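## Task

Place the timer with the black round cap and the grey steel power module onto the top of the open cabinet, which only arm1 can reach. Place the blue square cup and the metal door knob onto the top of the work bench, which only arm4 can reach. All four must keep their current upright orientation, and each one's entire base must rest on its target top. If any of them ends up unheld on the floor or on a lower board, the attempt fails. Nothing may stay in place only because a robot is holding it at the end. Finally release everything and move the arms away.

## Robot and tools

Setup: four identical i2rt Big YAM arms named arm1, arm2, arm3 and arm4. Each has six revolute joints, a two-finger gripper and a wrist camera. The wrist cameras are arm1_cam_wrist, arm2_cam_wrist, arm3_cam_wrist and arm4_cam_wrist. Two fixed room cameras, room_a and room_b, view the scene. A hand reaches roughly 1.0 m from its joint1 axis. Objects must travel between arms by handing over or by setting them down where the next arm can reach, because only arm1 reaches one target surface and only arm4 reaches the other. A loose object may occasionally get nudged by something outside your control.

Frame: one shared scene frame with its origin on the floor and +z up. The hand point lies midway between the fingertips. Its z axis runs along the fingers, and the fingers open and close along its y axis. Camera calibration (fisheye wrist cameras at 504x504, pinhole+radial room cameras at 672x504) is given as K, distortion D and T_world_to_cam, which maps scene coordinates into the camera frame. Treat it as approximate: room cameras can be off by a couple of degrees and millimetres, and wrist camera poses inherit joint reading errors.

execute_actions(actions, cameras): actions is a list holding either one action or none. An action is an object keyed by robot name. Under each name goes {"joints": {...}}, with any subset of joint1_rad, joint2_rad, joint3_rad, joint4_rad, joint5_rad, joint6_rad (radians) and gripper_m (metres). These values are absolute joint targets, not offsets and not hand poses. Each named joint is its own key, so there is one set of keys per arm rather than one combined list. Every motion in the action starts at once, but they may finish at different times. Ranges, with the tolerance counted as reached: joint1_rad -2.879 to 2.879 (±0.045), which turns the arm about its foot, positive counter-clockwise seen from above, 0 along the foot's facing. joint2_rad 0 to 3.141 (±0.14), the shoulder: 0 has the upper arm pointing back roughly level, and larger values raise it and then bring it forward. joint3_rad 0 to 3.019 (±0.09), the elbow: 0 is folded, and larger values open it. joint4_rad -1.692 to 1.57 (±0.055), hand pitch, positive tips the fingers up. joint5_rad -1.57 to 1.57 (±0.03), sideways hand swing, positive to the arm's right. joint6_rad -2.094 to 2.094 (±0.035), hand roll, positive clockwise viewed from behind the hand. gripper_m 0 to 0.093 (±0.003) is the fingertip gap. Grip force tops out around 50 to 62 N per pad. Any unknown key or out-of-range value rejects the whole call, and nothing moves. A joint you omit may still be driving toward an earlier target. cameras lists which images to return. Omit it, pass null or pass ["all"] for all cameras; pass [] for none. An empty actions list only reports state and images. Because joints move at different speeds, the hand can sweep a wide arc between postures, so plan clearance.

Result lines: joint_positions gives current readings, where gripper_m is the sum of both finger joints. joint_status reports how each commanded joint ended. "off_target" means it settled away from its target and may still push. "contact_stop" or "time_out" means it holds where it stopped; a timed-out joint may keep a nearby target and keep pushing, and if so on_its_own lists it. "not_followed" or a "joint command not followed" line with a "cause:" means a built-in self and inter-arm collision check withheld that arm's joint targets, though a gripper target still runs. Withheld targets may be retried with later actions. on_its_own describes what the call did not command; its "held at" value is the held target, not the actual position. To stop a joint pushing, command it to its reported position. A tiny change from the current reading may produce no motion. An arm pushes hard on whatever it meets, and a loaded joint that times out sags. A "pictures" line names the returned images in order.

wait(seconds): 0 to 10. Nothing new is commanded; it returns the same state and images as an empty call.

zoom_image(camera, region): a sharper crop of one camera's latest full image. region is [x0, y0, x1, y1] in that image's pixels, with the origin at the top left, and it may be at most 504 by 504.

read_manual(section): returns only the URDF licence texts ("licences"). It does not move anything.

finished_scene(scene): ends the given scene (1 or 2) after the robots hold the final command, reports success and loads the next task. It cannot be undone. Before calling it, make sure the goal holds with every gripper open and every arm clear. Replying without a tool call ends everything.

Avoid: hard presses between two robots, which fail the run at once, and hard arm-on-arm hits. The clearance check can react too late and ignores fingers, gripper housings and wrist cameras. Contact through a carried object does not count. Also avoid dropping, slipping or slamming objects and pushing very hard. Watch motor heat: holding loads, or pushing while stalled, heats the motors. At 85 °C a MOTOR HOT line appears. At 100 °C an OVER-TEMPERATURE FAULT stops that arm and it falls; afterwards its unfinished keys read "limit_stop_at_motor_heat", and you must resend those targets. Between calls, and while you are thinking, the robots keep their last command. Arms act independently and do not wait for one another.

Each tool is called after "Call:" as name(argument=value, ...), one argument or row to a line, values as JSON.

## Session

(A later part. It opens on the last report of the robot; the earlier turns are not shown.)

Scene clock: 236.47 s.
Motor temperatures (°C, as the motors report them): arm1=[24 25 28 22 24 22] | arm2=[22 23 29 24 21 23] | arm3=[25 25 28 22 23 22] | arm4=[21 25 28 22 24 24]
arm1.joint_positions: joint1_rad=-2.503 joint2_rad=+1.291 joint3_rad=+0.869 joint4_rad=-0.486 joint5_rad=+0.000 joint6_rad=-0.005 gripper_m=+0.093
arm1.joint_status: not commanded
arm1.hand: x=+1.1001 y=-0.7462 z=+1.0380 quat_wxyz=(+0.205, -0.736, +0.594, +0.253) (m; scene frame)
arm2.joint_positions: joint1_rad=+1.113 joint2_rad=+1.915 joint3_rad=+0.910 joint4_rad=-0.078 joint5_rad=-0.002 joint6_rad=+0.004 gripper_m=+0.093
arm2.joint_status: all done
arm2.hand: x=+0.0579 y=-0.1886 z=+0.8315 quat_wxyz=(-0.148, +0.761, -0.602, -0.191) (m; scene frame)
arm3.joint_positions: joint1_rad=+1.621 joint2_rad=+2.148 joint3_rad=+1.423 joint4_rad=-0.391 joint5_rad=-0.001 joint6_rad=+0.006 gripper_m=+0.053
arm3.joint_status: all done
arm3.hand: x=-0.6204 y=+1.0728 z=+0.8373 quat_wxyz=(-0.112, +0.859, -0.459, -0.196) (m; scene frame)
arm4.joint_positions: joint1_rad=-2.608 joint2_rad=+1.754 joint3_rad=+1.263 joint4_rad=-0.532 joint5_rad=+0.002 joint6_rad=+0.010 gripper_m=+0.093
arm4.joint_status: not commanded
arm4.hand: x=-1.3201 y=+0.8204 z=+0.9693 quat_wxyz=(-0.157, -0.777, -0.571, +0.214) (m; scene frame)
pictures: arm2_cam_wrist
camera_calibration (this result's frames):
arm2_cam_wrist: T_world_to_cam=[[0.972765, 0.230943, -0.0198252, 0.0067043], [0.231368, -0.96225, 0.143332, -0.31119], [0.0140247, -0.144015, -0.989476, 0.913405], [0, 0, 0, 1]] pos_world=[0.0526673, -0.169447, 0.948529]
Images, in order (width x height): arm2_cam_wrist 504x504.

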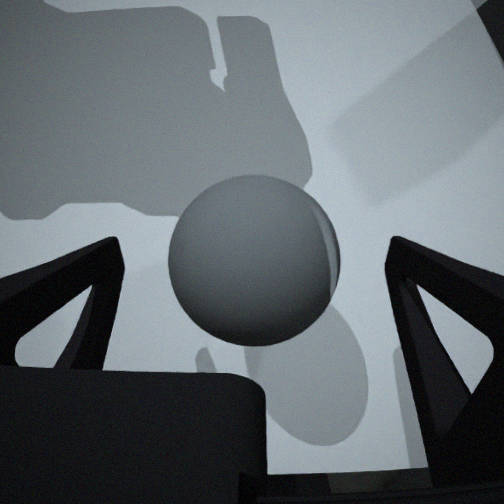

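Call:
execute_actions(
  actions=[
    {"arm3":{"joints":{"joint2_rad":2.19,"joint4_rad":-0.35}},"arm2":{"joints":{"joint2_rad":1.7,"joint4_rad":-0.3}}},
  ],
  cameras=[],
)

Call:
execute_actions(
  actions=[
    {"arm2":{"joints":{"joint1_rad":0.94,"joint2_rad":1.984,"joint3_rad":1.362,"joint4_rad":-0.38}}},
  ],
  cameras=["arm2_cam_wrist","arm3_cam_wrist"],
)

Scene clock: 242.40 s.
Motor temperatures (°C, as the motors report them): arm1=[24 25 28 22 24 22] | arm2=[22 23 29 24 21 23] | arm3=[25 25 28 22 23 22] | arm4=[21 25 28 22 24 24]
arm1.joint_positions: joint1_rad=-2.503 joint2_rad=+1.291 joint3_rad=+0.869 joint4_rad=-0.486 joint5_rad=+0.000 joint6_rad=-0.005 gripper_m=+0.093
arm1.joint_status: not commanded
arm1.hand: x=+1.1001 y=-0.7462 z=+1.0380 quat_wxyz=(+0.205, -0.736, +0.594, +0.253) (m; scene frame)
arm2.joint_positions: joint1_rad=+1.113 joint2_rad=+1.692 joint3_rad=+0.910 joint4_rad=-0.284 joint5_rad=-0.002 joint6_rad=+0.004 gripper_m=+0.093
arm2.joint_status: all done
arm2.hand: x=+0.0600 y=-0.1968 z=+0.9210 quat_wxyz=(-0.153, +0.760, -0.601, -0.198) (m; scene frame)
arm3.joint_positions: joint1_rad=+1.621 joint2_rad=+2.178 joint3_rad=+1.428 joint4_rad=-0.367 joint5_rad=-0.001 joint6_rad=+0.006 gripper_m=+0.053
arm3.joint_status: all done
arm3.hand: x=-0.6210 y=+1.0740 z=+0.8217 quat_wxyz=(-0.112, +0.859, -0.460, -0.195) (m; scene frame)
arm4.joint_positions: joint1_rad=-2.608 joint2_rad=+1.754 joint3_rad=+1.263 joint4_rad=-0.532 joint5_rad=+0.002 joint6_rad=+0.010 gripper_m=+0.093
arm4.joint_status: not commanded
arm4.hand: x=-1.3201 y=+0.8204 z=+0.9693 quat_wxyz=(-0.157, -0.777, -0.571, +0.214) (m; scene frame)
pictures: none
No camera images: the call's "cameras" was empty. Leave "cameras" out to get every camera's image.

Scene clock: 243.67 s.
Motor temperatures (°C, as the motors report them): arm1=[24 25 28 22 24 22] | arm2=[22 23 29 24 21 23] | arm3=[25 25 28 22 23 22] | arm4=[21 25 28 22 24 24]
arm1.joint_positions: joint1_rad=-2.503 joint2_rad=+1.291 joint3_rad=+0.869 joint4_rad=-0.486 joint5_rad=+0.000 joint6_rad=-0.005 gripper_m=+0.093
arm1.joint_status: not commanded
arm1.hand: x=+1.1001 y=-0.7462 z=+1.0380 quat_wxyz=(+0.205, -0.736, +0.594, +0.253) (m; scene frame)
arm2.joint_positions: joint1_rad=+0.937 joint2_rad=+1.988 joint3_rad=+1.320 joint4_rad=-0.365 joint5_rad=-0.001 joint6_rad=+0.004 gripper_m=+0.093
arm2.joint_status: all done
arm2.hand: x=+0.1424 y=-0.0451 z=+0.9087 quat_wxyz=(-0.181, +0.701, -0.662, -0.195) (m; scene frame)
arm3.joint_positions: joint1_rad=+1.621 joint2_rad=+2.178 joint3_rad=+1.428 joint4_rad=-0.367 joint5_rad=-0.001 joint6_rad=+0.006 gripper_m=+0.053
arm3.joint_status: not commanded
arm3.hand: x=-0.6210 y=+1.0740 z=+0.8217 quat_wxyz=(-0.112, +0.859, -0.460, -0.195) (m; scene frame)
arm4.joint_positions: joint1_rad=-2.608 joint2_rad=+1.754 joint3_rad=+1.263 joint4_rad=-0.532 joint5_rad=+0.002 joint6_rad=+0.010 gripper_m=+0.093
arm4.joint_status: not commanded
arm4.hand: x=-1.3201 y=+0.8204 z=+0.9693 quat_wxyz=(-0.157, -0.777, -0.571, +0.214) (m; scene frame)
pictures: arm2_cam_wrist, arm3_cam_wrist
camera_calibration (this result's frames):
arm2_cam_wrist: T_world_to_cam=[[0.998115, 0.0583125, -0.0191326, -0.119109], [0.0598542, -0.993816, 0.0935301, -0.13551], [-0.0135603, -0.0944989, -0.995433, 1.02078], [0, 0, 0, 1]] pos_world=[0.140837, -0.031264, 1.02651]
arm3_cam_wrist: T_world_to_cam=[[0.836138, 0.548518, 0.00103008, -0.0713106], [0.540168, -0.823733, 0.172289, 1.08583], [0.0953523, -0.143501, -0.985046, 1.14785], [0, 0, 0, 1]] pos_world=[-0.636357, 1.09827, 0.943686]
Images, in order (width x height): arm2_cam_wrist 504x504, arm3_cam_wrist 504x504.

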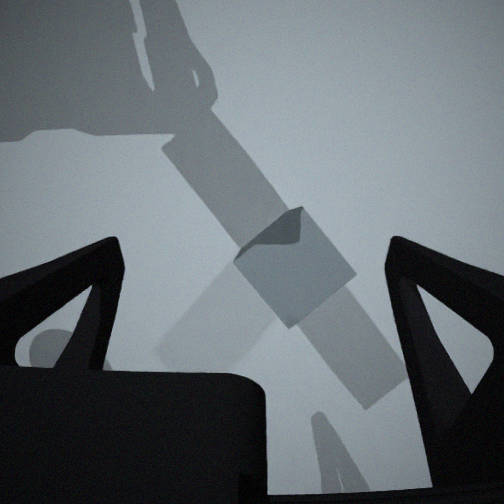

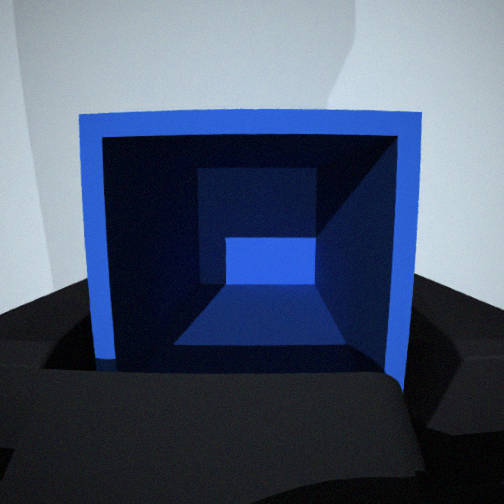

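Call:
execute_actions(
  actions=[
    {"arm3":{"joints":{"joint2_rad":2.24,"joint4_rad":-0.32}},"arm2":{"joints":{"joint1_rad":0.91,"joint6_rad":-0.7}}},
  ],
  cameras=[],
)

Call:
execute_actions(
  actions=[
    {"arm2":{"joints":{"joint2_rad":2.10,"joint3_rad":1.31,"joint4_rad":-0.18}}},
  ],
  cameras=["arm2_cam_wrist","arm3_cam_wrist"],
)

Scene clock: 249.07 s.
Motor temperatures (°C, as the motors report them): arm1=[24 25 28 22 24 22] | arm2=[22 23 30 24 21 23] | arm3=[25 25 28 22 23 22] | arm4=[21 25 28 22 24 24]
arm1.joint_positions: joint1_rad=-2.503 joint2_rad=+1.291 joint3_rad=+0.869 joint4_rad=-0.486 joint5_rad=+0.000 joint6_rad=-0.005 gripper_m=+0.093
arm1.joint_status: not commanded
arm1.hand: x=+1.1001 y=-0.7462 z=+1.0380 quat_wxyz=(+0.205, -0.736, +0.594, +0.253) (m; scene frame)
arm2.joint_positions: joint1_rad=+0.911 joint2_rad=+1.988 joint3_rad=+1.320 joint4_rad=-0.365 joint5_rad=-0.001 joint6_rad=-0.691 gripper_m=+0.093
arm2.joint_status: all done
arm2.hand: x=+0.1601 y=-0.0443 z=+0.9086 quat_wxyz=(-0.238, +0.879, -0.395, -0.118) (m; scene frame)
arm3.joint_positions: joint1_rad=+1.621 joint2_rad=+2.196 joint3_rad=+1.441 joint4_rad=-0.330 joint5_rad=-0.001 joint6_rad=+0.006 gripper_m=+0.053
arm3.joint_status: all done
arm3.hand: x=-0.6271 y=+1.0833 z=+0.8193 quat_wxyz=(-0.119, +0.856, -0.458, -0.209) (m; scene frame)
arm4.joint_positions: joint1_rad=-2.608 joint2_rad=+1.754 joint3_rad=+1.263 joint4_rad=-0.532 joint5_rad=+0.002 joint6_rad=+0.010 gripper_m=+0.093
arm4.joint_status: not commanded
arm4.hand: x=-1.3201 y=+0.8204 z=+0.9693 quat_wxyz=(-0.157, -0.777, -0.571, +0.214) (m; scene frame)
pictures: none
No camera images: the call's "cameras" was empty. Leave "cameras" out to get every camera's image.

Scene clock: 250.10 s.
Motor temperatures (°C, as the motors report them): arm1=[24 25 28 22 24 22] | arm2=[22 23 30 24 21 23] | arm3=[25 25 28 22 23 22] | arm4=[21 25 28 22 24 24]
arm1.joint_positions: joint1_rad=-2.503 joint2_rad=+1.291 joint3_rad=+0.869 joint4_rad=-0.486 joint5_rad=+0.000 joint6_rad=-0.005 gripper_m=+0.093
arm1.joint_status: not commanded
arm1.hand: x=+1.1001 y=-0.7462 z=+1.0380 quat_wxyz=(+0.205, -0.736, +0.594, +0.253) (m; scene frame)
arm2.joint_positions: joint1_rad=+0.911 joint2_rad=+2.114 joint3_rad=+1.312 joint4_rad=-0.205 joint5_rad=-0.001 joint6_rad=-0.692 gripper_m=+0.093
arm2.joint_status: all done
arm2.hand: x=+0.1597 y=-0.0348 z=+0.8447 quat_wxyz=(-0.250, +0.876, -0.393, -0.124) (m; scene frame)
arm3.joint_positions: joint1_rad=+1.621 joint2_rad=+2.196 joint3_rad=+1.441 joint4_rad=-0.330 joint5_rad=-0.001 joint6_rad=+0.006 gripper_m=+0.053
arm3.joint_status: not commanded
arm3.hand: x=-0.6271 y=+1.0833 z=+0.8193 quat_wxyz=(-0.119, +0.856, -0.458, -0.209) (m; scene frame)
arm4.joint_positions: joint1_rad=-2.608 joint2_rad=+1.754 joint3_rad=+1.263 joint4_rad=-0.532 joint5_rad=+0.002 joint6_rad=+0.010 gripper_m=+0.093
arm4.joint_status: not commanded
arm4.hand: x=-1.3201 y=+0.8204 z=+0.9693 quat_wxyz=(-0.157, -0.777, -0.571, +0.214) (m; scene frame)
pictures: arm2_cam_wrist, arm3_cam_wrist
camera_calibration (this result's frames):
arm2_cam_wrist: T_world_to_cam=[[0.75588, 0.567944, 0.325707, -0.373058], [0.545712, -0.821398, 0.165841, -0.252905], [0.361724, 0.0523862, -0.930812, 0.848885], [0, 0, 0, 1]] pos_world=[0.112939, -0.0403298, 0.953602]
arm3_cam_wrist: T_world_to_cam=[[0.835852, 0.548955, 0.000686304, -0.0716017], [0.543536, -0.827774, 0.139137, 1.13083], [0.076948, -0.115925, -0.990273, 1.11031], [0, 0, 0, 1]] pos_world=[-0.640234, 1.10409, 0.942216]
Images, in order (width x height): arm2_cam_wrist 504x504, arm3_cam_wrist 504x504.

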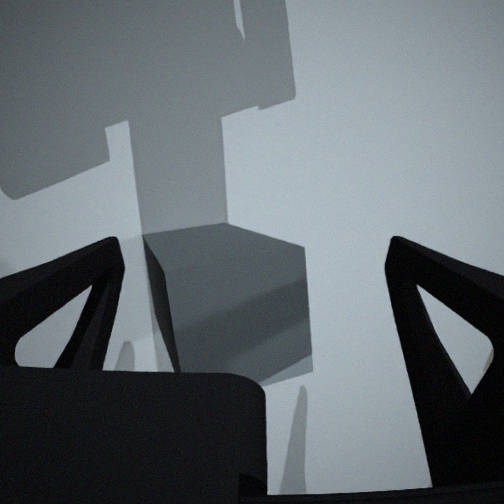

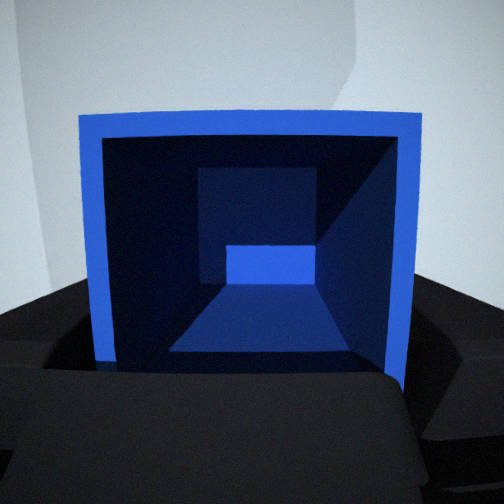

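Call:
execute_actions(
  actions=[
    {"arm3":{"joints":{"joint2_rad":2.196,"gripper_m":0.093}},"arm2":{"joints":{"joint2_rad":2.12,"joint3_rad":1.26,"joint4_rad":-0.15}}},
  ],
  cameras=["arm2_cam_wrist"],
)

Scene clock: 254.53 s.
Motor temperatures (°C, as the motors report them): arm1=[24 25 28 22 24 22] | arm2=[22 23 30 24 21 23] | arm3=[25 25 28 22 23 22] | arm4=[21 25 28 22 24 24]
arm1.joint_positions: joint1_rad=-2.503 joint2_rad=+1.291 joint3_rad=+0.869 joint4_rad=-0.486 joint5_rad=+0.000 joint6_rad=-0.005 gripper_m=+0.093
arm1.joint_status: not commanded
arm1.hand: x=+1.1001 y=-0.7462 z=+1.0380 quat_wxyz=(+0.205, -0.736, +0.594, +0.253) (m; scene frame)
arm2.joint_positions: joint1_rad=+0.911 joint2_rad=+2.115 joint3_rad=+1.265 joint4_rad=-0.174 joint5_rad=-0.001 joint6_rad=-0.692 gripper_m=+0.093
arm2.joint_status: all done
arm2.hand: x=+0.1603 y=-0.0515 z=+0.8297 quat_wxyz=(-0.242, +0.878, -0.394, -0.120) (m; scene frame)
arm3.joint_positions: joint1_rad=+1.621 joint2_rad=+2.196 joint3_rad=+1.441 joint4_rad=-0.330 joint5_rad=-0.001 joint6_rad=+0.006 gripper_m=+0.093
arm3.joint_status: all done
arm3.hand: x=-0.6271 y=+1.0833 z=+0.8193 quat_wxyz=(-0.119, +0.856, -0.458, -0.209) (m; scene frame)
arm4.joint_positions: joint1_rad=-2.608 joint2_rad=+1.754 joint3_rad=+1.263 joint4_rad=-0.532 joint5_rad=+0.002 joint6_rad=+0.010 gripper_m=+0.093
arm4.joint_status: not commanded
arm4.hand: x=-1.3201 y=+0.8204 z=+0.9693 quat_wxyz=(-0.157, -0.777, -0.571, +0.214) (m; scene frame)
pictures: arm2_cam_wrist
camera_calibration (this result's frames):
arm2_cam_wrist: T_world_to_cam=[[0.755675, 0.573467, 0.316371, -0.351044], [0.545624, -0.818419, 0.180236, -0.276259], [0.362283, 0.0364197, -0.931356, 0.835164], [0, 0, 0, 1]] pos_world=[0.113443, -0.0551992, 0.938688]
Images, in order (width x height): arm2_cam_wrist 504x504.

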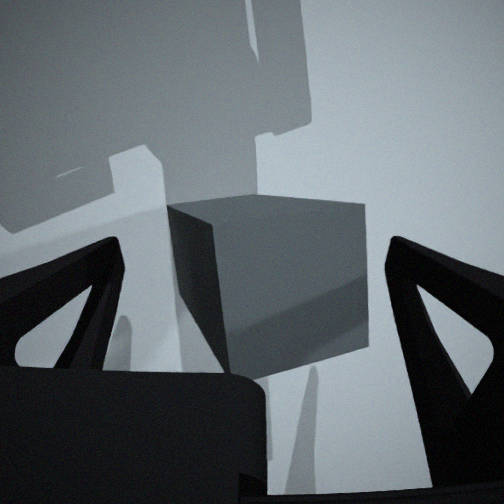

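Close arm2; arm3 lifts and heads for the timer.

Call:
execute_actions(
  actions=[
    {"arm3":{"joints":{"joint2_rad":1.9,"joint3_rad":1.35,"joint4_rad":-0.45}},"arm2":{"joints":{"gripper_m":0}}},
  ],
  cameras=["arm2_cam_wrist"],
)

Call:
execute_actions(
  actions=[
    {"arm3":{"joints":{"joint1_rad":1.87,"joint2_rad":1.95,"joint3_rad":1.30,"joint4_rad":-0.37}},"arm2":{"joints":{"joint2_rad":1.5,"joint3_rad":0.92,"joint4_rad":-0.5,"joint6_rad":0}}},
  ],
  cameras=["arm3_cam_wrist"],
)

Scene clock: 259.17 s.
Motor temperatures (°C, as the motors report them): arm1=[24 25 28 22 24 22] | arm2=[22 24 29 24 21 23] | arm3=[25 25 28 22 23 22] | arm4=[21 25 28 22 24 24]
arm1.joint_positions: joint1_rad=-2.503 joint2_rad=+1.291 joint3_rad=+0.869 joint4_rad=-0.486 joint5_rad=+0.000 joint6_rad=-0.005 gripper_m=+0.093
arm1.joint_status: not commanded
arm1.hand: x=+1.1001 y=-0.7462 z=+1.0380 quat_wxyz=(+0.205, -0.736, +0.594, +0.253) (m; scene frame)
arm2.joint_positions: joint1_rad=+0.912 joint2_rad=+2.104 joint3_rad=+1.265 joint4_rad=-0.162 joint5_rad=-0.003 joint6_rad=-0.692 gripper_m=+0.041
arm2.joint_status: gripper_m off_target (ended at +0.041, target +0.000)
arm2.hand: x=+0.1590 y=-0.0468 z=+0.8383 quat_wxyz=(-0.252, +0.876, -0.392, -0.126) (m; scene frame)
arm3.joint_positions: joint1_rad=+1.621 joint2_rad=+1.889 joint3_rad=+1.340 joint4_rad=-0.441 joint5_rad=-0.001 joint6_rad=+0.006 gripper_m=+0.093
arm3.joint_status: all done
arm3.hand: x=-0.6146 y=+1.0603 z=+0.9648 quat_wxyz=(-0.140, +0.845, -0.451, -0.250) (m; scene frame)
arm4.joint_positions: joint1_rad=-2.608 joint2_rad=+1.754 joint3_rad=+1.263 joint4_rad=-0.532 joint5_rad=+0.002 joint6_rad=+0.010 gripper_m=+0.093
arm4.joint_status: not commanded
arm4.hand: x=-1.3201 y=+0.8204 z=+0.9693 quat_wxyz=(-0.157, -0.777, -0.571, +0.214) (m; scene frame)
pictures: arm2_cam_wrist
camera_calibration (this result's frames):
arm2_cam_wrist: T_world_to_cam=[[0.755244, 0.567728, 0.327555, -0.365082], [0.547783, -0.821139, 0.160199, -0.256975], [0.359918, 0.0584394, -0.931152, 0.844672], [0, 0, 0, 1]] pos_world=[0.11248, -0.0531071, 0.947269]
Images, in order (width x height): arm2_cam_wrist 504x504.

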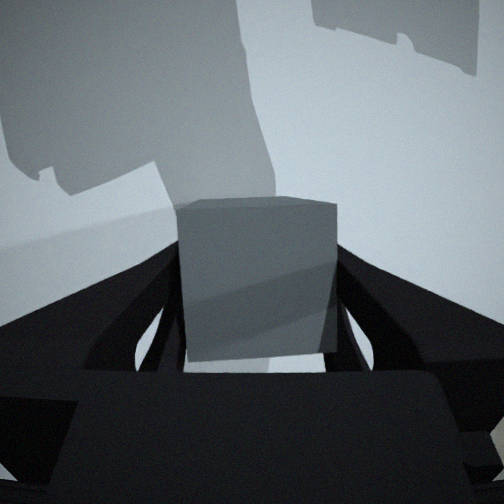

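Scene clock: 260.83 s.
Motor temperatures (°C, as the motors report them): arm1=[24 25 28 22 24 22] | arm2=[22 23 29 24 21 23] | arm3=[25 25 28 22 23 22] | arm4=[21 25 28 22 24 24]
arm1.joint_positions: joint1_rad=-2.503 joint2_rad=+1.291 joint3_rad=+0.869 joint4_rad=-0.486 joint5_rad=+0.000 joint6_rad=-0.005 gripper_m=+0.093
arm1.joint_status: not commanded
arm1.hand: x=+1.1001 y=-0.7462 z=+1.0380 quat_wxyz=(+0.205, -0.736, +0.594, +0.253) (m; scene frame)
arm2.joint_positions: joint1_rad=+0.912 joint2_rad=+1.505 joint3_rad=+0.912 joint4_rad=-0.489 joint5_rad=-0.003 joint6_rad=-0.009 gripper_m=+0.041
arm2.joint_status: all done
arm2.hand: x=+0.1651 y=-0.2104 z=+0.9897 quat_wxyz=(-0.168, +0.701, -0.670, -0.175) (m; scene frame)
arm3.joint_positions: joint1_rad=+1.866 joint2_rad=+1.952 joint3_rad=+1.303 joint4_rad=-0.389 joint5_rad=-0.001 joint6_rad=+0.006 gripper_m=+0.093
arm3.joint_status: all done
arm3.hand: x=-0.7289 y=+0.9474 z=+0.9122 quat_wxyz=(-0.100, +0.901, -0.347, -0.242) (m; scene frame)
arm4.joint_positions: joint1_rad=-2.608 joint2_rad=+1.754 joint3_rad=+1.263 joint4_rad=-0.532 joint5_rad=+0.002 joint6_rad=+0.010 gripper_m=+0.093
arm4.joint_status: not commanded
arm4.hand: x=-1.3201 y=+0.8204 z=+0.9693 quat_wxyz=(-0.157, -0.777, -0.571, +0.214) (m; scene frame)
pictures: arm3_cam_wrist
camera_calibration (this result's frames):
arm3_cam_wrist: T_world_to_cam=[[0.676939, 0.736039, -0.000278641, -0.204223], [0.732595, -0.673734, 0.0968843, 1.09119], [0.0711229, -0.0657889, -0.995296, 1.14721], [0, 0, 0, 1]] pos_world=[-0.742747, 0.960962, 1.03604]
Images, in order (width x height): arm3_cam_wrist 504x504.

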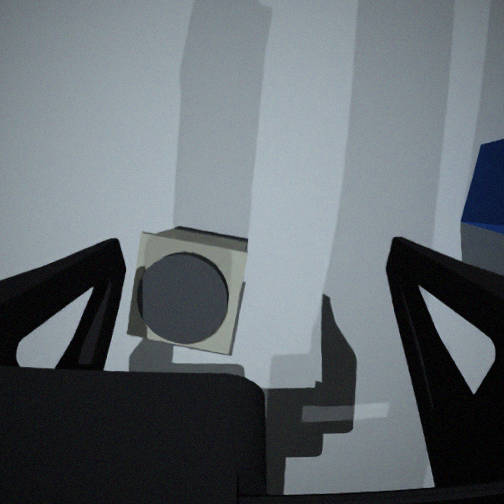

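Call:
execute_actions(
  actions=[
    {"arm3":{"joints":{"joint1_rad":1.93,"joint2_rad":1.933,"joint3_rad":1.191,"joint4_rad":-0.26,"joint6_rad":0.2}},"arm2":{"joints":{"joint1_rad":-1.25}}},
  ],
  cameras=["arm3_cam_wrist"],
)

Call:
execute_actions(
  actions=[
    {"arm2":{"joints":{"joint2_rad":2.03,"joint3_rad":1.15,"joint4_rad":-0.11}}},
  ],
  cameras=["arm2_cam_wrist"],
)

Scene clock: 267.90 s.
Motor temperatures (°C, as the motors report them): arm1=[24 25 29 22 24 22] | arm2=[22 23 30 24 21 23] | arm3=[25 25 27 22 23 22] | arm4=[21 25 28 22 24 24]
arm1.joint_positions: joint1_rad=-2.503 joint2_rad=+1.291 joint3_rad=+0.869 joint4_rad=-0.486 joint5_rad=+0.000 joint6_rad=-0.005 gripper_m=+0.093
arm1.joint_status: not commanded
arm1.hand: x=+1.1001 y=-0.7462 z=+1.0380 quat_wxyz=(+0.205, -0.736, +0.594, +0.253) (m; scene frame)
arm2.joint_positions: joint1_rad=-1.257 joint2_rad=+1.506 joint3_rad=+0.912 joint4_rad=-0.489 joint5_rad=+0.002 joint6_rad=-0.007 gripper_m=+0.041
arm2.joint_status: all done
arm2.hand: x=+0.6032 y=-0.9723 z=+0.9883 quat_wxyz=(-0.231, -0.266, -0.934, +0.068) (m; scene frame)
arm3.joint_positions: joint1_rad=+1.937 joint2_rad=+1.947 joint3_rad=+1.190 joint4_rad=-0.280 joint5_rad=-0.001 joint6_rad=+0.192 gripper_m=+0.093
arm3.joint_status: all done
arm3.hand: x=-0.7363 y=+0.8945 z=+0.8809 quat_wxyz=(-0.068, +0.879, -0.399, -0.252) (m; scene frame)
arm4.joint_positions: joint1_rad=-2.608 joint2_rad=+1.754 joint3_rad=+1.263 joint4_rad=-0.532 joint5_rad=+0.002 joint6_rad=+0.010 gripper_m=+0.093
arm4.joint_status: not commanded
arm4.hand: x=-1.3201 y=+0.8204 z=+0.9693 quat_wxyz=(-0.157, -0.777, -0.571, +0.214) (m; scene frame)
pictures: arm3_cam_wrist
camera_calibration (this result's frames):
arm3_cam_wrist: T_world_to_cam=[[0.73703, 0.669303, -0.0939184, 0.0261223], [0.67586, -0.72971, 0.103618, 1.06632], [0.000818872, -0.139845, -0.990173, 1.12306], [0, 0, 0, 1]] pos_world=[-0.740855, 0.917676, 1.00399]
Images, in order (width x height): arm3_cam_wrist 504x504.

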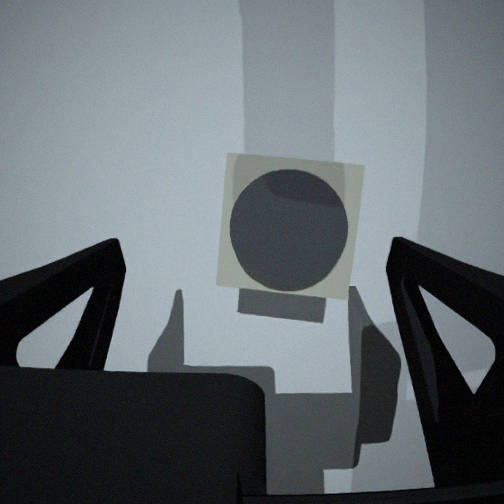

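Scene clock: 269.10 s.
Motor temperatures (°C, as the motors report them): arm1=[24 25 29 22 24 22] | arm2=[22 23 30 24 21 23] | arm3=[25 25 27 22 23 22] | arm4=[21 25 28 22 24 24]
arm1.joint_positions: joint1_rad=-2.503 joint2_rad=+1.291 joint3_rad=+0.869 joint4_rad=-0.486 joint5_rad=+0.000 joint6_rad=-0.005 gripper_m=+0.093
arm1.joint_status: not commanded
arm1.hand: x=+1.1001 y=-0.7462 z=+1.0380 quat_wxyz=(+0.205, -0.736, +0.594, +0.253) (m; scene frame)
arm2.joint_positions: joint1_rad=-1.256 joint2_rad=+2.053 joint3_rad=+1.123 joint4_rad=-0.135 joint5_rad=+0.000 joint6_rad=-0.006 gripper_m=+0.040
arm2.joint_status: all done
arm2.hand: x=+0.6948 y=-1.0290 z=+0.8191 quat_wxyz=(-0.239, -0.265, -0.931, +0.070) (m; scene frame)
arm3.joint_positions: joint1_rad=+1.937 joint2_rad=+1.947 joint3_rad=+1.190 joint4_rad=-0.280 joint5_rad=-0.001 joint6_rad=+0.192 gripper_m=+0.093
arm3.joint_status: not commanded
arm3.hand: x=-0.7363 y=+0.8945 z=+0.8809 quat_wxyz=(-0.068, +0.879, -0.399, -0.252) (m; scene frame)
arm4.joint_positions: joint1_rad=-2.608 joint2_rad=+1.754 joint3_rad=+1.263 joint4_rad=-0.532 joint5_rad=+0.002 joint6_rad=+0.010 gripper_m=+0.093
arm4.joint_status: not commanded
arm4.hand: x=-1.3201 y=+0.8204 z=+0.9693 quat_wxyz=(-0.157, -0.777, -0.571, +0.214) (m; scene frame)
pictures: arm2_cam_wrist
camera_calibration (this result's frames):
arm2_cam_wrist: T_world_to_cam=[[-0.528128, -0.849073, -0.0125193, -0.493509], [-0.843034, 0.52249, 0.127664, 1.02173], [-0.101854, 0.0779769, -0.991739, 1.08193], [0, 0, 0, 1]] pos_world=[0.710912, -1.03723, 0.936372]
Images, in order (width x height): arm2_cam_wrist 504x504.

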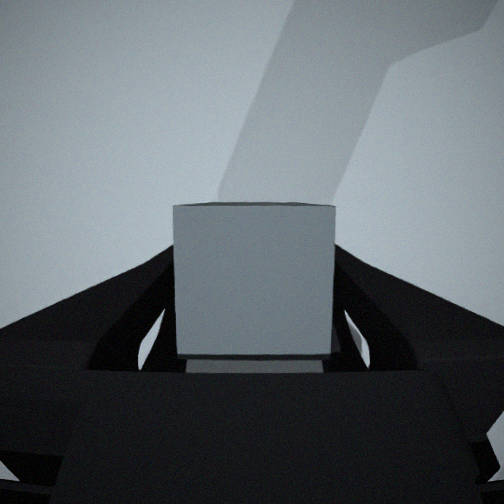

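Call:
execute_actions(
  actions=[
    {"arm3":{"joints":{"joint1_rad":1.915,"joint2_rad":2.0,"joint3_rad":1.216,"joint4_rad":-0.2}},"arm2":{"joints":{"joint2_rad":2.09}}},
  ],
  cameras=["arm3_cam_wrist","arm2_cam_wrist"],
)

Scene clock: 275.93 s.
Motor temperatures (°C, as the motors report them): arm1=[24 25 29 22 24 22] | arm2=[22 24 30 24 21 23] | arm3=[25 25 27 22 23 22] | arm4=[21 25 28 22 24 24]
arm1.joint_positions: joint1_rad=-2.503 joint2_rad=+1.291 joint3_rad=+0.869 joint4_rad=-0.486 joint5_rad=+0.000 joint6_rad=-0.005 gripper_m=+0.093
arm1.joint_status: not commanded
arm1.hand: x=+1.1001 y=-0.7462 z=+1.0380 quat_wxyz=(+0.205, -0.736, +0.594, +0.253) (m; scene frame)
arm2.joint_positions: joint1_rad=-1.256 joint2_rad=+2.061 joint3_rad=+1.123 joint4_rad=-0.129 joint5_rad=+0.000 joint6_rad=-0.005 gripper_m=+0.040
arm2.joint_status: all done
arm2.hand: x=+0.6947 y=-1.0290 z=+0.8155 quat_wxyz=(-0.239, -0.266, -0.931, +0.069) (m; scene frame)
arm3.joint_positions: joint1_rad=+1.920 joint2_rad=+1.994 joint3_rad=+1.190 joint4_rad=-0.220 joint5_rad=-0.001 joint6_rad=+0.192 gripper_m=+0.093
arm3.joint_status: all done
arm3.hand: x=-0.7336 y=+0.9063 z=+0.8602 quat_wxyz=(-0.071, +0.874, -0.405, -0.258) (m; scene frame)
arm4.joint_positions: joint1_rad=-2.608 joint2_rad=+1.754 joint3_rad=+1.263 joint4_rad=-0.532 joint5_rad=+0.002 joint6_rad=+0.010 gripper_m=+0.093
arm4.joint_status: not commanded
arm4.hand: x=-1.3201 y=+0.8204 z=+0.9693 quat_wxyz=(-0.157, -0.777, -0.571, +0.214) (m; scene frame)
pictures: arm2_cam_wrist, arm3_cam_wrist
camera_calibration (this result's frames):
arm2_cam_wrist: T_world_to_cam=[[-0.528423, -0.848886, -0.0127081, -0.493004], [-0.842748, 0.522673, 0.128798, 1.02108], [-0.102692, 0.0787692, -0.991589, 1.07962], [0, 0, 0, 1]] pos_world=[0.710871, -1.03724, 0.932761]
arm3_cam_wrist: T_world_to_cam=[[0.74699, 0.657843, -0.0961707, 0.0339549], [0.664723, -0.741667, 0.0898551, 1.08981], [-0.0122161, -0.131048, -0.991301, 1.08763], [0, 0, 0, 1]] pos_world=[-0.736497, 0.928469, 0.983513]
Images, in order (width x height): arm2_cam_wrist 504x504, arm3_cam_wrist 504x504.

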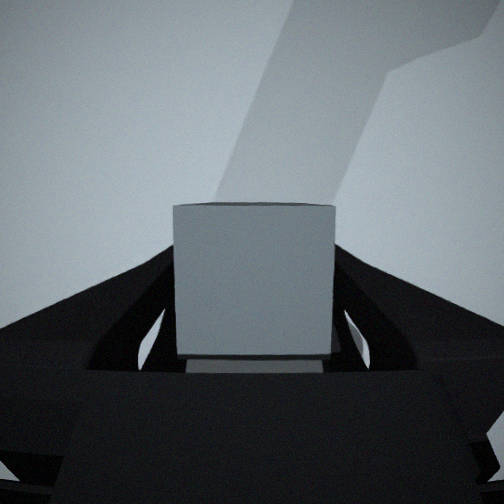

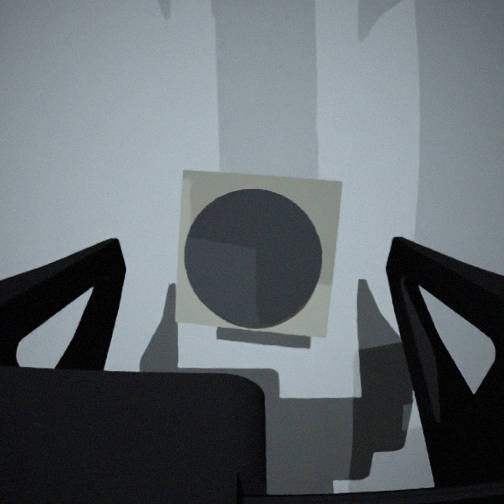

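Call:
execute_actions(
  actions=[
    {"arm3":{"joints":{"joint2_rad":2.065,"joint3_rad":1.2,"joint4_rad":-0.14}},"arm2":{"joints":{"joint2_rad":2.061,"gripper_m":0.093}}},
  ],
  cameras=["arm3_cam_wrist","arm2_cam_wrist"],
)

Scene clock: 279.23 s.
Motor temperatures (°C, as the motors report them): arm1=[24 25 29 22 24 22] | arm2=[22 24 30 24 21 23] | arm3=[25 25 27 22 23 22] | arm4=[21 25 28 22 24 24]
arm1.joint_positions: joint1_rad=-2.503 joint2_rad=+1.291 joint3_rad=+0.869 joint4_rad=-0.486 joint5_rad=+0.000 joint6_rad=-0.005 gripper_m=+0.093
arm1.joint_status: not commanded
arm1.hand: x=+1.1001 y=-0.7462 z=+1.0380 quat_wxyz=(+0.205, -0.736, +0.594, +0.253) (m; scene frame)
arm2.joint_positions: joint1_rad=-1.256 joint2_rad=+2.061 joint3_rad=+1.123 joint4_rad=-0.129 joint5_rad=+0.000 joint6_rad=-0.005 gripper_m=+0.093
arm2.joint_status: all done
arm2.hand: x=+0.6947 y=-1.0290 z=+0.8155 quat_wxyz=(-0.239, -0.266, -0.931, +0.069) (m; scene frame)
arm3.joint_positions: joint1_rad=+1.920 joint2_rad=+2.064 joint3_rad=+1.190 joint4_rad=-0.160 joint5_rad=-0.001 joint6_rad=+0.192 gripper_m=+0.093
arm3.joint_status: all done
arm3.hand: x=-0.7329 y=+0.9065 z=+0.8254 quat_wxyz=(-0.070, +0.875, -0.406, -0.253) (m; scene frame)
arm4.joint_positions: joint1_rad=-2.608 joint2_rad=+1.754 joint3_rad=+1.263 joint4_rad=-0.532 joint5_rad=+0.002 joint6_rad=+0.010 gripper_m=+0.093
arm4.joint_status: not commanded
arm4.hand: x=-1.3201 y=+0.8204 z=+0.9693 quat_wxyz=(-0.157, -0.777, -0.571, +0.214) (m; scene frame)
pictures: arm2_cam_wrist, arm3_cam_wrist
camera_calibration (this result's frames):
arm2_cam_wrist: T_world_to_cam=[[-0.528705, -0.848708, -0.0128917, -0.492474], [-0.842585, 0.522935, 0.128797, 1.02124], [-0.102569, 0.0789578, -0.991587, 1.07973], [0, 0, 0, 1]] pos_world=[0.710857, -1.03726, 0.932761]
arm3_cam_wrist: T_world_to_cam=[[0.747795, 0.657159, -0.0945768, 0.0299008], [0.663912, -0.741198, 0.0992275, 1.08384], [-0.00489189, -0.136992, -0.99056, 1.06333], [0, 0, 0, 1]] pos_world=[-0.736732, 0.929358, 0.948572]
Images, in order (width x height): arm2_cam_wrist 504x504, arm3_cam_wrist 504x504.

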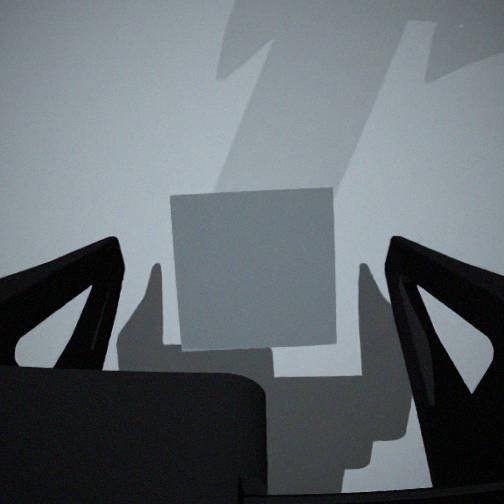

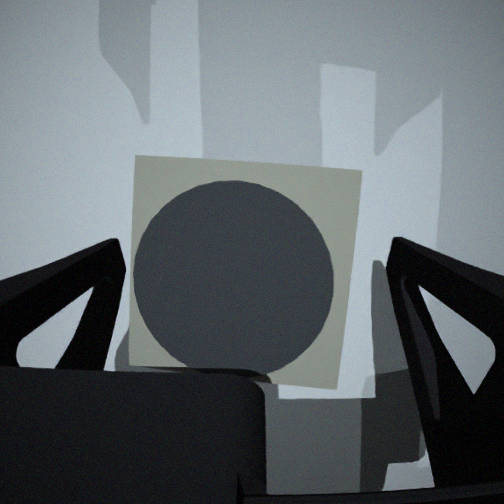

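Call:
execute_actions(
  actions=[
    {"arm3":{"joints":{"gripper_m":0}},"arm2":{"joints":{"joint2_rad":1.4,"joint3_rad":0.92,"joint4_rad":-0.5}}},
  ],
  cameras=[],
)

Call:
execute_actions(
  actions=[
    {"arm3":{"joints":{"joint2_rad":1.5,"joint3_rad":0.95,"joint4_rad":-0.5,"joint6_rad":0}},"arm2":{"joints":{"joint1_rad":0.1,"joint2_rad":1.0}},"arm1":{"joints":{"joint1_rad":-1.50,"joint2_rad":1.70,"joint3_rad":0.87,"joint4_rad":-0.2}}},
  ],
  cameras=["arm1_cam_wrist"],
)

Call:
execute_actions(
  actions=[
    {"arm3":{"joints":{"joint1_rad":-1.70}},"arm4":{"joints":{"joint1_rad":-1.4}}},
  ],
  cameras=["arm4_cam_wrist","arm3_cam_wrist"],
)

Scene clock: 285.43 s.
Motor temperatures (°C, as the motors report them): arm1=[24 25 29 22 24 22] | arm2=[22 24 30 24 21 23] | arm3=[25 25 27 22 23 22] | arm4=[21 25 29 22 24 24]
arm1.joint_positions: joint1_rad=-2.503 joint2_rad=+1.291 joint3_rad=+0.869 joint4_rad=-0.486 joint5_rad=+0.000 joint6_rad=-0.005 gripper_m=+0.093
arm1.joint_status: not commanded
arm1.hand: x=+1.1001 y=-0.7462 z=+1.0380 quat_wxyz=(+0.205, -0.736, +0.594, +0.253) (m; scene frame)
arm2.joint_positions: joint1_rad=-1.256 joint2_rad=+1.393 joint3_rad=+0.917 joint4_rad=-0.483 joint5_rad=+0.000 joint6_rad=-0.005 gripper_m=+0.093
arm2.joint_status: all done
arm2.hand: x=+0.6084 y=-0.9747 z=+1.0451 quat_wxyz=(-0.288, -0.262, -0.917, +0.084) (m; scene frame)
arm3.joint_positions: joint1_rad=+1.920 joint2_rad=+2.064 joint3_rad=+1.190 joint4_rad=-0.160 joint5_rad=+0.000 joint6_rad=+0.193 gripper_m=+0.044
arm3.joint_status: gripper_m off_target (ended at +0.044, target +0.000)
arm3.hand: x=-0.7329 y=+0.9067 z=+0.8255 quat_wxyz=(-0.071, +0.875, -0.406, -0.253) (m; scene frame)
arm4.joint_positions: joint1_rad=-2.608 joint2_rad=+1.754 joint3_rad=+1.263 joint4_rad=-0.532 joint5_rad=+0.002 joint6_rad=+0.010 gripper_m=+0.093
arm4.joint_status: not commanded
arm4.hand: x=-1.3201 y=+0.8204 z=+0.9693 quat_wxyz=(-0.157, -0.777, -0.571, +0.214) (m; scene frame)
pictures: none
No camera images: the call's "cameras" was empty. Leave "cameras" out to get every camera's image.

Scene clock: 287.10 s.
Motor temperatures (°C, as the motors report them): arm1=[24 25 29 22 24 22] | arm2=[22 23 30 24 21 23] | arm3=[25 25 27 22 23 22] | arm4=[21 25 29 22 24 24]
arm1.joint_positions: joint1_rad=-1.495 joint2_rad=+1.711 joint3_rad=+0.869 joint4_rad=-0.216 joint5_rad=+0.000 joint6_rad=-0.005 gripper_m=+0.093
arm1.joint_status: all done
arm1.hand: x=+0.7142 y=-1.0385 z=+0.8728 quat_wxyz=(+0.045, -0.952, +0.168, +0.251) (m; scene frame)
arm2.joint_positions: joint1_rad=+0.102 joint2_rad=+1.003 joint3_rad=+0.917 joint4_rad=-0.486 joint5_rad=+0.000 joint6_rad=-0.005 gripper_m=+0.093
arm2.joint_status: all done
arm2.hand: x=+0.5071 y=-0.3766 z=+1.2272 quat_wxyz=(-0.441, +0.342, -0.808, -0.185) (m; scene frame)
arm3.joint_positions: joint1_rad=+1.920 joint2_rad=+1.495 joint3_rad=+0.940 joint4_rad=-0.490 joint5_rad=+0.000 joint6_rad=+0.008 gripper_m=+0.044
arm3.joint_status: all done
arm3.hand: x=-0.6396 y=+0.8277 z=+0.9975 quat_wxyz=(-0.092, +0.910, -0.324, -0.240) (m; scene frame)
arm4.joint_positions: joint1_rad=-2.608 joint2_rad=+1.754 joint3_rad=+1.263 joint4_rad=-0.532 joint5_rad=+0.002 joint6_rad=+0.010 gripper_m=+0.093
arm4.joint_status: not commanded
arm4.hand: x=-1.3201 y=+0.8204 z=+0.9693 quat_wxyz=(-0.157, -0.777, -0.571, +0.214) (m; scene frame)
pictures: arm1_cam_wrist
camera_calibration (this result's frames):
arm1_cam_wrist: T_world_to_cam=[[0.328739, 0.944386, -0.00805971, 0.758428], [0.938729, -0.32581, 0.112405, -1.1052], [0.103528, -0.0445177, -0.99363, 0.872212], [0, 0, 0, 1]] pos_world=[0.697865, -1.03751, 0.996999]
Images, in order (width x height): arm1_cam_wrist 504x504.

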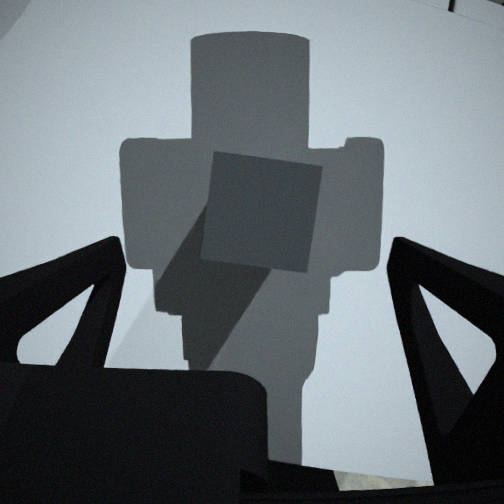

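Scene clock: 289.90 s.
Motor temperatures (°C, as the motors report them): arm1=[24 25 28 22 24 22] | arm2=[22 23 30 24 21 23] | arm3=[25 25 27 22 23 22] | arm4=[21 25 29 22 24 24]
arm1.joint_positions: joint1_rad=-1.495 joint2_rad=+1.711 joint3_rad=+0.869 joint4_rad=-0.216 joint5_rad=+0.000 joint6_rad=-0.005 gripper_m=+0.093
arm1.joint_status: not commanded
arm1.hand: x=+0.7142 y=-1.0385 z=+0.8728 quat_wxyz=(+0.045, -0.952, +0.168, +0.251) (m; scene frame)
arm2.joint_positions: joint1_rad=+0.102 joint2_rad=+1.003 joint3_rad=+0.917 joint4_rad=-0.486 joint5_rad=+0.000 joint6_rad=-0.005 gripper_m=+0.093
arm2.joint_status: not commanded
arm2.hand: x=+0.5071 y=-0.3766 z=+1.2272 quat_wxyz=(-0.441, +0.342, -0.808, -0.185) (m; scene frame)
arm3.joint_positions: joint1_rad=-1.706 joint2_rad=+1.499 joint3_rad=+0.940 joint4_rad=-0.490 joint5_rad=+0.001 joint6_rad=+0.006 gripper_m=+0.044
arm3.joint_status: all done
arm3.hand: x=-0.0443 y=+0.0395 z=+0.9966 quat_wxyz=(-0.219, -0.536, -0.804, +0.134) (m; scene frame)
arm4.joint_positions: joint1_rad=-1.398 joint2_rad=+1.754 joint3_rad=+1.263 joint4_rad=-0.532 joint5_rad=-0.002 joint6_rad=+0.010 gripper_m=+0.093
arm4.joint_status: all done
arm4.hand: x=-0.6455 y=+1.0364 z=+0.9710 quat_wxyz=(-0.254, -0.316, -0.911, +0.080) (m; scene frame)
pictures: arm3_cam_wrist, arm4_cam_wrist
camera_calibration (this result's frames):
arm3_cam_wrist: T_world_to_cam=[[-0.922433, -0.384955, -0.0304352, 0.0041407], [-0.385928, 0.916307, 0.106965, -0.152577], [-0.0132886, 0.110414, -0.993797, 1.11062], [0, 0, 0, 1]] pos_world=[-0.0403056, 0.0187735, 1.12018]
arm4_cam_wrist: T_world_to_cam=[[-0.609577, -0.792712, -0.00498489, 0.430651], [-0.790371, 0.607269, 0.0808571, -1.21216], [-0.0610692, 0.0532285, -0.996713, 0.99449], [0, 0, 0, 1]] pos_world=[-0.634813, 1.02456, 1.09138]
Images, in order (width x height): arm3_cam_wrist 504x504, arm4_cam_wrist 504x504.

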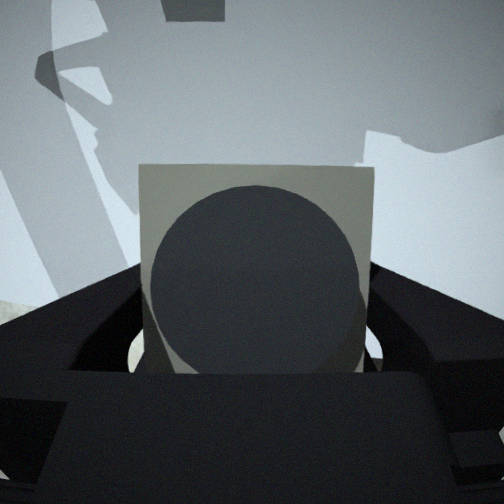

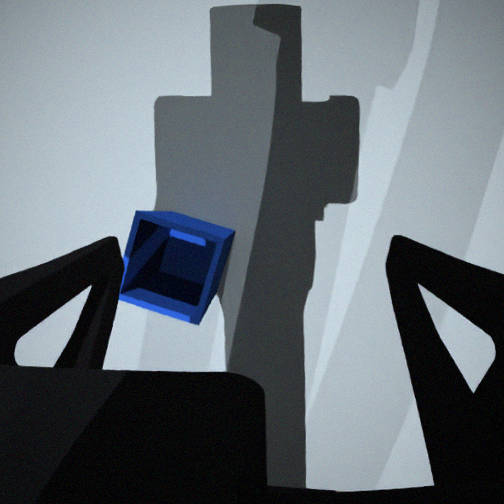

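Call:
execute_actions(
  actions=[
    {"arm3":{"joints":{"joint1_rad":-1.50,"joint2_rad":2.08,"joint3_rad":1.38,"joint4_rad":-0.33}},"arm4":{"joints":{"joint1_rad":-1.32,"joint2_rad":1.824,"joint3_rad":1.201,"joint4_rad":-0.38,"joint6_rad":0.25}},"arm1":{"joints":{"joint2_rad":1.88,"joint3_rad":0.865,"joint4_rad":0.03,"joint6_rad":0.15}}},
  ],
  cameras=["arm1_cam_wrist","arm4_cam_wrist","arm3_cam_wrist"],
)

Scene clock: 295.87 s.
Motor temperatures (°C, as the motors report them): arm1=[24 25 28 22 24 22] | arm2=[22 23 30 24 21 23] | arm3=[25 25 27 22 23 22] | arm4=[21 25 29 22 24 24]
arm1.joint_positions: joint1_rad=-1.495 joint2_rad=+1.889 joint3_rad=+0.864 joint4_rad=+0.010 joint5_rad=+0.000 joint6_rad=+0.143 gripper_m=+0.093
arm1.joint_status: all done
arm1.hand: x=+0.6993 y=-1.0330 z=+0.8096 quat_wxyz=(+0.029, -0.932, +0.236, +0.274) (m; scene frame)
arm2.joint_positions: joint1_rad=+0.102 joint2_rad=+1.003 joint3_rad=+0.917 joint4_rad=-0.486 joint5_rad=+0.000 joint6_rad=-0.005 gripper_m=+0.093
arm2.joint_status: not commanded
arm2.hand: x=+0.5071 y=-0.3766 z=+1.2272 quat_wxyz=(-0.441, +0.342, -0.808, -0.185) (m; scene frame)
arm3.joint_positions: joint1_rad=-1.496 joint2_rad=+2.107 joint3_rad=+1.333 joint4_rad=-0.343 joint5_rad=+0.000 joint6_rad=+0.006 gripper_m=+0.044
arm3.joint_status: all done
arm3.hand: x=+0.1358 y=-0.0264 z=+0.8352 quat_wxyz=(-0.205, -0.452, -0.863, +0.096) (m; scene frame)
arm4.joint_positions: joint1_rad=-1.318 joint2_rad=+1.834 joint3_rad=+1.192 joint4_rad=-0.399 joint5_rad=-0.001 joint6_rad=+0.237 gripper_m=+0.093
arm4.joint_status: all done
arm4.hand: x=-0.6220 y=+1.0810 z=+0.9086 quat_wxyz=(-0.256, -0.383, -0.887, +0.039) (m; scene frame)
pictures: arm1_cam_wrist, arm3_cam_wrist, arm4_cam_wrist
camera_calibration (this result's frames):
arm1_cam_wrist: T_world_to_cam=[[0.442443, 0.892742, -0.0851817, 0.68721], [0.896369, -0.437302, 0.0727249, -1.13577], [0.0276745, -0.108531, -0.993708, 0.798229], [0, 0, 0, 1]] pos_world=[0.691929, -1.02354, 0.934343]
arm3_cam_wrist: T_world_to_cam=[[-0.821992, -0.568656, -0.0309731, 0.121945], [-0.565025, 0.807523, 0.169273, -0.0360814], [-0.0712468, 0.156642, -0.985082, 0.961645], [0, 0, 0, 1]] pos_world=[0.148365, -0.0521524, 0.957184]
arm4_cam_wrist: T_world_to_cam=[[-0.693713, -0.710757, -0.116563, 0.440454], [-0.720249, 0.68495, 0.109929, -1.28237], [0.00170738, 0.160213, -0.987081, 0.846078], [0, 0, 0, 1]] pos_world=[-0.619526, 1.05586, 1.02746]
Images, in order (width x height): arm1_cam_wrist 504x504, arm3_cam_wrist 504x504, arm4_cam_wrist 504x504.

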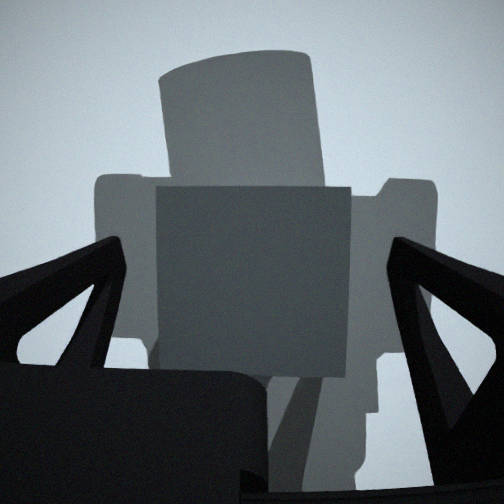

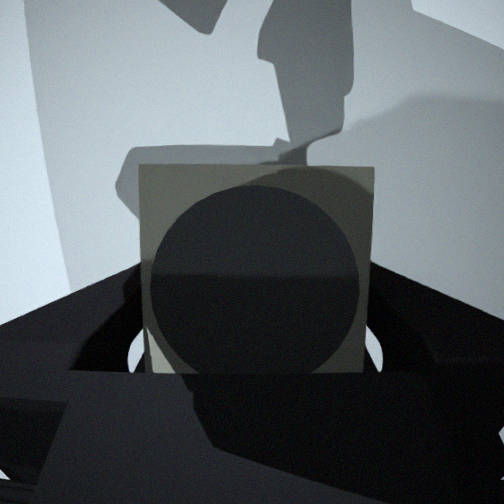

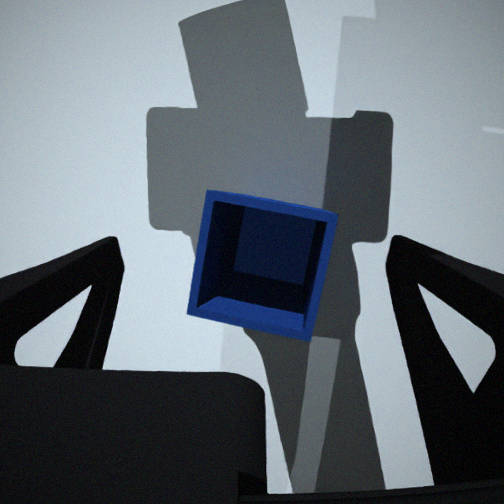

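Call:
execute_actions(
  actions=[
    {"arm3":{"joints":{"joint2_rad":2.14}},"arm4":{"joints":{"joint2_rad":1.96,"joint3_rad":1.135,"joint4_rad":-0.16,"joint6_rad":0.45}},"arm1":{"joints":{"gripper_m":0}}},
  ],
  cameras=["arm4_cam_wrist","arm3_cam_wrist"],
)

Scene clock: 301.07 s.
Motor temperatures (°C, as the motors report them): arm1=[24 25 27 22 24 22] | arm2=[22 23 30 24 21 23] | arm3=[25 25 28 22 23 22] | arm4=[21 25 28 22 24 24]
arm1.joint_positions: joint1_rad=-1.495 joint2_rad=+1.888 joint3_rad=+0.864 joint4_rad=+0.012 joint5_rad=+0.001 joint6_rad=+0.143 gripper_m=+0.040
arm1.joint_status: gripper_m off_target (ended at +0.040, target +0.000)
arm1.hand: x=+0.6990 y=-1.0326 z=+0.8102 quat_wxyz=(+0.029, -0.931, +0.237, +0.275) (m; scene frame)
arm2.joint_positions: joint1_rad=+0.102 joint2_rad=+1.003 joint3_rad=+0.917 joint4_rad=-0.486 joint5_rad=+0.000 joint6_rad=-0.005 gripper_m=+0.093
arm2.joint_status: not commanded
arm2.hand: x=+0.5071 y=-0.3766 z=+1.2272 quat_wxyz=(-0.441, +0.342, -0.808, -0.185) (m; scene frame)
arm3.joint_positions: joint1_rad=-1.496 joint2_rad=+2.125 joint3_rad=+1.337 joint4_rad=-0.342 joint5_rad=+0.000 joint6_rad=+0.004 gripper_m=+0.044
arm3.joint_status: all done
arm3.hand: x=+0.1349 y=-0.0250 z=+0.8253 quat_wxyz=(-0.199, -0.452, -0.865, +0.093) (m; scene frame)
arm4.joint_positions: joint1_rad=-1.318 joint2_rad=+1.973 joint3_rad=+1.124 joint4_rad=-0.178 joint5_rad=-0.001 joint6_rad=+0.437 gripper_m=+0.093
arm4.joint_status: all done
arm4.hand: x=-0.6258 y=+1.0844 z=+0.8259 quat_wxyz=(-0.264, -0.468, -0.843, +0.014) (m; scene frame)
pictures: arm3_cam_wrist, arm4_cam_wrist
camera_calibration (this result's frames):
arm3_cam_wrist: T_world_to_cam=[[-0.821441, -0.569512, -0.0298315, 0.120681], [-0.564643, 0.804845, 0.182766, -0.0472984], [-0.0800777, 0.166976, -0.982704, 0.95114], [0, 0, 0, 1]] pos_world=[0.148591, -0.0520202, 0.946934]
arm4_cam_wrist: T_world_to_cam=[[-0.79391, -0.568799, -0.214884, 0.295115], [-0.600053, 0.790007, 0.125799, -1.33015], [0.0982058, 0.228814, -0.968504, 0.734497], [0, 0, 0, 1]] pos_world=[-0.635996, 1.05062, 0.942109]
Images, in order (width x height): arm3_cam_wrist 504x504, arm4_cam_wrist 504x504.

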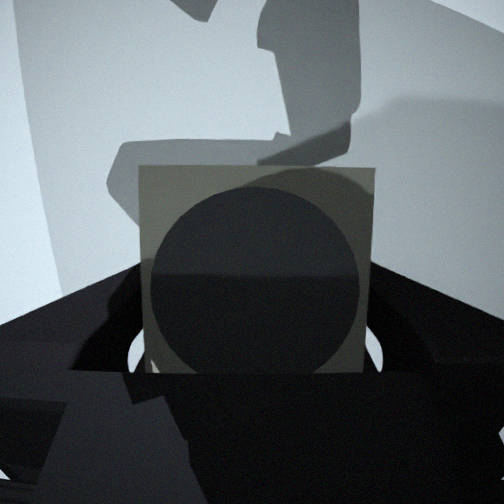

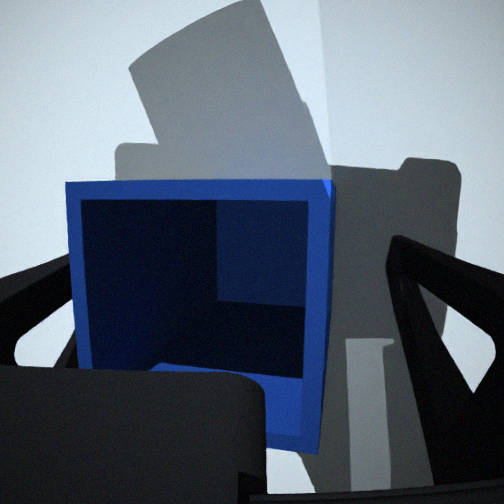

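Call:
execute_actions(
  actions=[
    {"arm3":{"joints":{"joint2_rad":2.17}},"arm4":{"joints":{"gripper_m":0}},"arm1":{"joints":{"joint2_rad":1.4,"joint3_rad":0.9,"joint4_rad":-0.45,"joint6_rad":0}}},
  ],
  cameras=["arm4_cam_wrist","arm3_cam_wrist"],
)

Call:
execute_actions(
  actions=[
    {"arm1":{"joints":{"joint1_rad":2.11}}},
  ],
  cameras=[],
)

Scene clock: 306.00 s.
Motor temperatures (°C, as the motors report them): arm1=[24 25 27 22 24 22] | arm2=[22 23 31 24 21 23] | arm3=[25 25 28 22 23 22] | arm4=[21 25 28 22 24 24]
arm1.joint_positions: joint1_rad=-1.495 joint2_rad=+1.398 joint3_rad=+0.864 joint4_rad=-0.442 joint5_rad=+0.001 joint6_rad=+0.008 gripper_m=+0.040
arm1.joint_status: all done
arm1.hand: x=+0.7398 y=-1.0476 z=+0.9932 quat_wxyz=(+0.051, -0.940, +0.172, +0.290) (m; scene frame)
arm2.joint_positions: joint1_rad=+0.102 joint2_rad=+1.003 joint3_rad=+0.917 joint4_rad=-0.486 joint5_rad=+0.000 joint6_rad=-0.005 gripper_m=+0.093
arm2.joint_status: not commanded
arm2.hand: x=+0.5071 y=-0.3766 z=+1.2272 quat_wxyz=(-0.441, +0.342, -0.808, -0.185) (m; scene frame)
arm3.joint_positions: joint1_rad=-1.496 joint2_rad=+2.131 joint3_rad=+1.346 joint4_rad=-0.342 joint5_rad=+0.000 joint6_rad=+0.004 gripper_m=+0.044
arm3.joint_status: all done
arm3.hand: x=+0.1368 y=-0.0275 z=+0.8247 quat_wxyz=(-0.200, -0.452, -0.864, +0.094) (m; scene frame)
arm4.joint_positions: joint1_rad=-1.318 joint2_rad=+1.973 joint3_rad=+1.124 joint4_rad=-0.177 joint5_rad=+0.000 joint6_rad=+0.438 gripper_m=+0.053
arm4.joint_status: gripper_m off_target (ended at +0.053, target +0.000)
arm4.hand: x=-0.6257 y=+1.0841 z=+0.8262 quat_wxyz=(-0.265, -0.469, -0.843, +0.014) (m; scene frame)
pictures: arm3_cam_wrist, arm4_cam_wrist
camera_calibration (this result's frames):
arm3_cam_wrist: T_world_to_cam=[[-0.82142, -0.569541, -0.0298566, 0.120719], [-0.564887, 0.805265, 0.18014, -0.041852], [-0.0785549, 0.164836, -0.983188, 0.951193], [0, 0, 0, 1]] pos_world=[0.15024, -0.0543351, 0.946345]
arm4_cam_wrist: T_world_to_cam=[[-0.7945, -0.567845, -0.215223, 0.29402], [-0.599073, 0.790922, 0.124718, -1.32941], [0.0994039, 0.228023, -0.968568, 0.736509], [0, 0, 0, 1]] pos_world=[-0.636028, 1.05048, 0.942441]
Images, in order (width x height): arm3_cam_wrist 504x504, arm4_cam_wrist 504x504.

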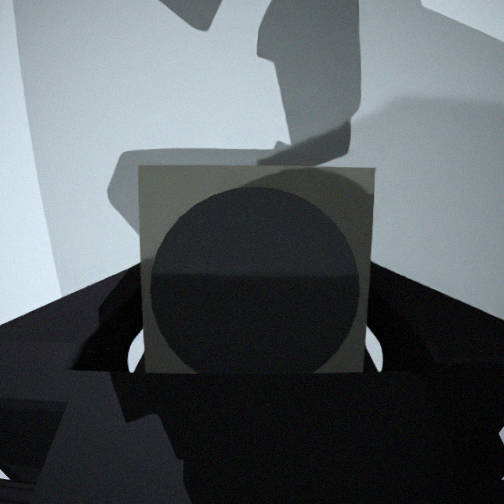

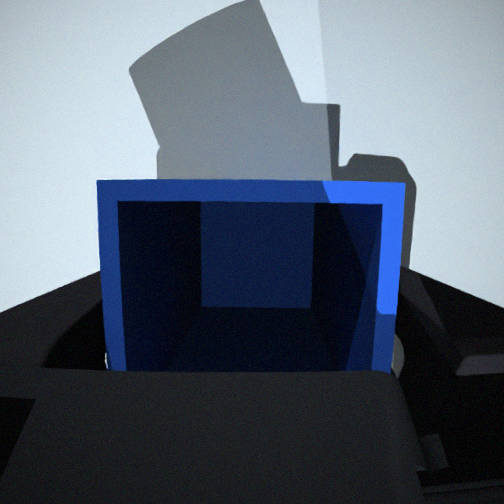

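Scene clock: 308.83 s.
Motor temperatures (°C, as the motors report them): arm1=[24 25 27 22 24 22] | arm2=[22 23 31 24 21 23] | arm3=[25 25 28 22 23 22] | arm4=[21 25 28 22 24 24]
arm1.joint_positions: joint1_rad=+2.116 joint2_rad=+1.402 joint3_rad=+0.864 joint4_rad=-0.442 joint5_rad=-0.001 joint6_rad=+0.006 gripper_m=+0.040
arm1.joint_status: all done
arm1.hand: x=+1.6861 y=-1.1621 z=+0.9887 quat_wxyz=(-0.289, +0.052, -0.956, -0.018) (m; scene frame)
arm2.joint_positions: joint1_rad=+0.102 joint2_rad=+1.003 joint3_rad=+0.917 joint4_rad=-0.486 joint5_rad=+0.000 joint6_rad=-0.005 gripper_m=+0.093
arm2.joint_status: not commanded
arm2.hand: x=+0.5071 y=-0.3766 z=+1.2272 quat_wxyz=(-0.441, +0.342, -0.808, -0.185) (m; scene frame)
arm3.joint_positions: joint1_rad=-1.496 joint2_rad=+2.131 joint3_rad=+1.346 joint4_rad=-0.342 joint5_rad=+0.000 joint6_rad=+0.004 gripper_m=+0.044
arm3.joint_status: not commanded
arm3.hand: x=+0.1368 y=-0.0275 z=+0.8247 quat_wxyz=(-0.200, -0.452, -0.864, +0.094) (m; scene frame)
arm4.joint_positions: joint1_rad=-1.318 joint2_rad=+1.973 joint3_rad=+1.124 joint4_rad=-0.177 joint5_rad=+0.000 joint6_rad=+0.438 gripper_m=+0.053
arm4.joint_status: not commanded
arm4.hand: x=-0.6257 y=+1.0841 z=+0.8262 quat_wxyz=(-0.265, -0.469, -0.843, +0.014) (m; scene frame)
pictures: none
No camera images: the call's "cameras" was empty. Leave "cameras" out to get every camera's image.


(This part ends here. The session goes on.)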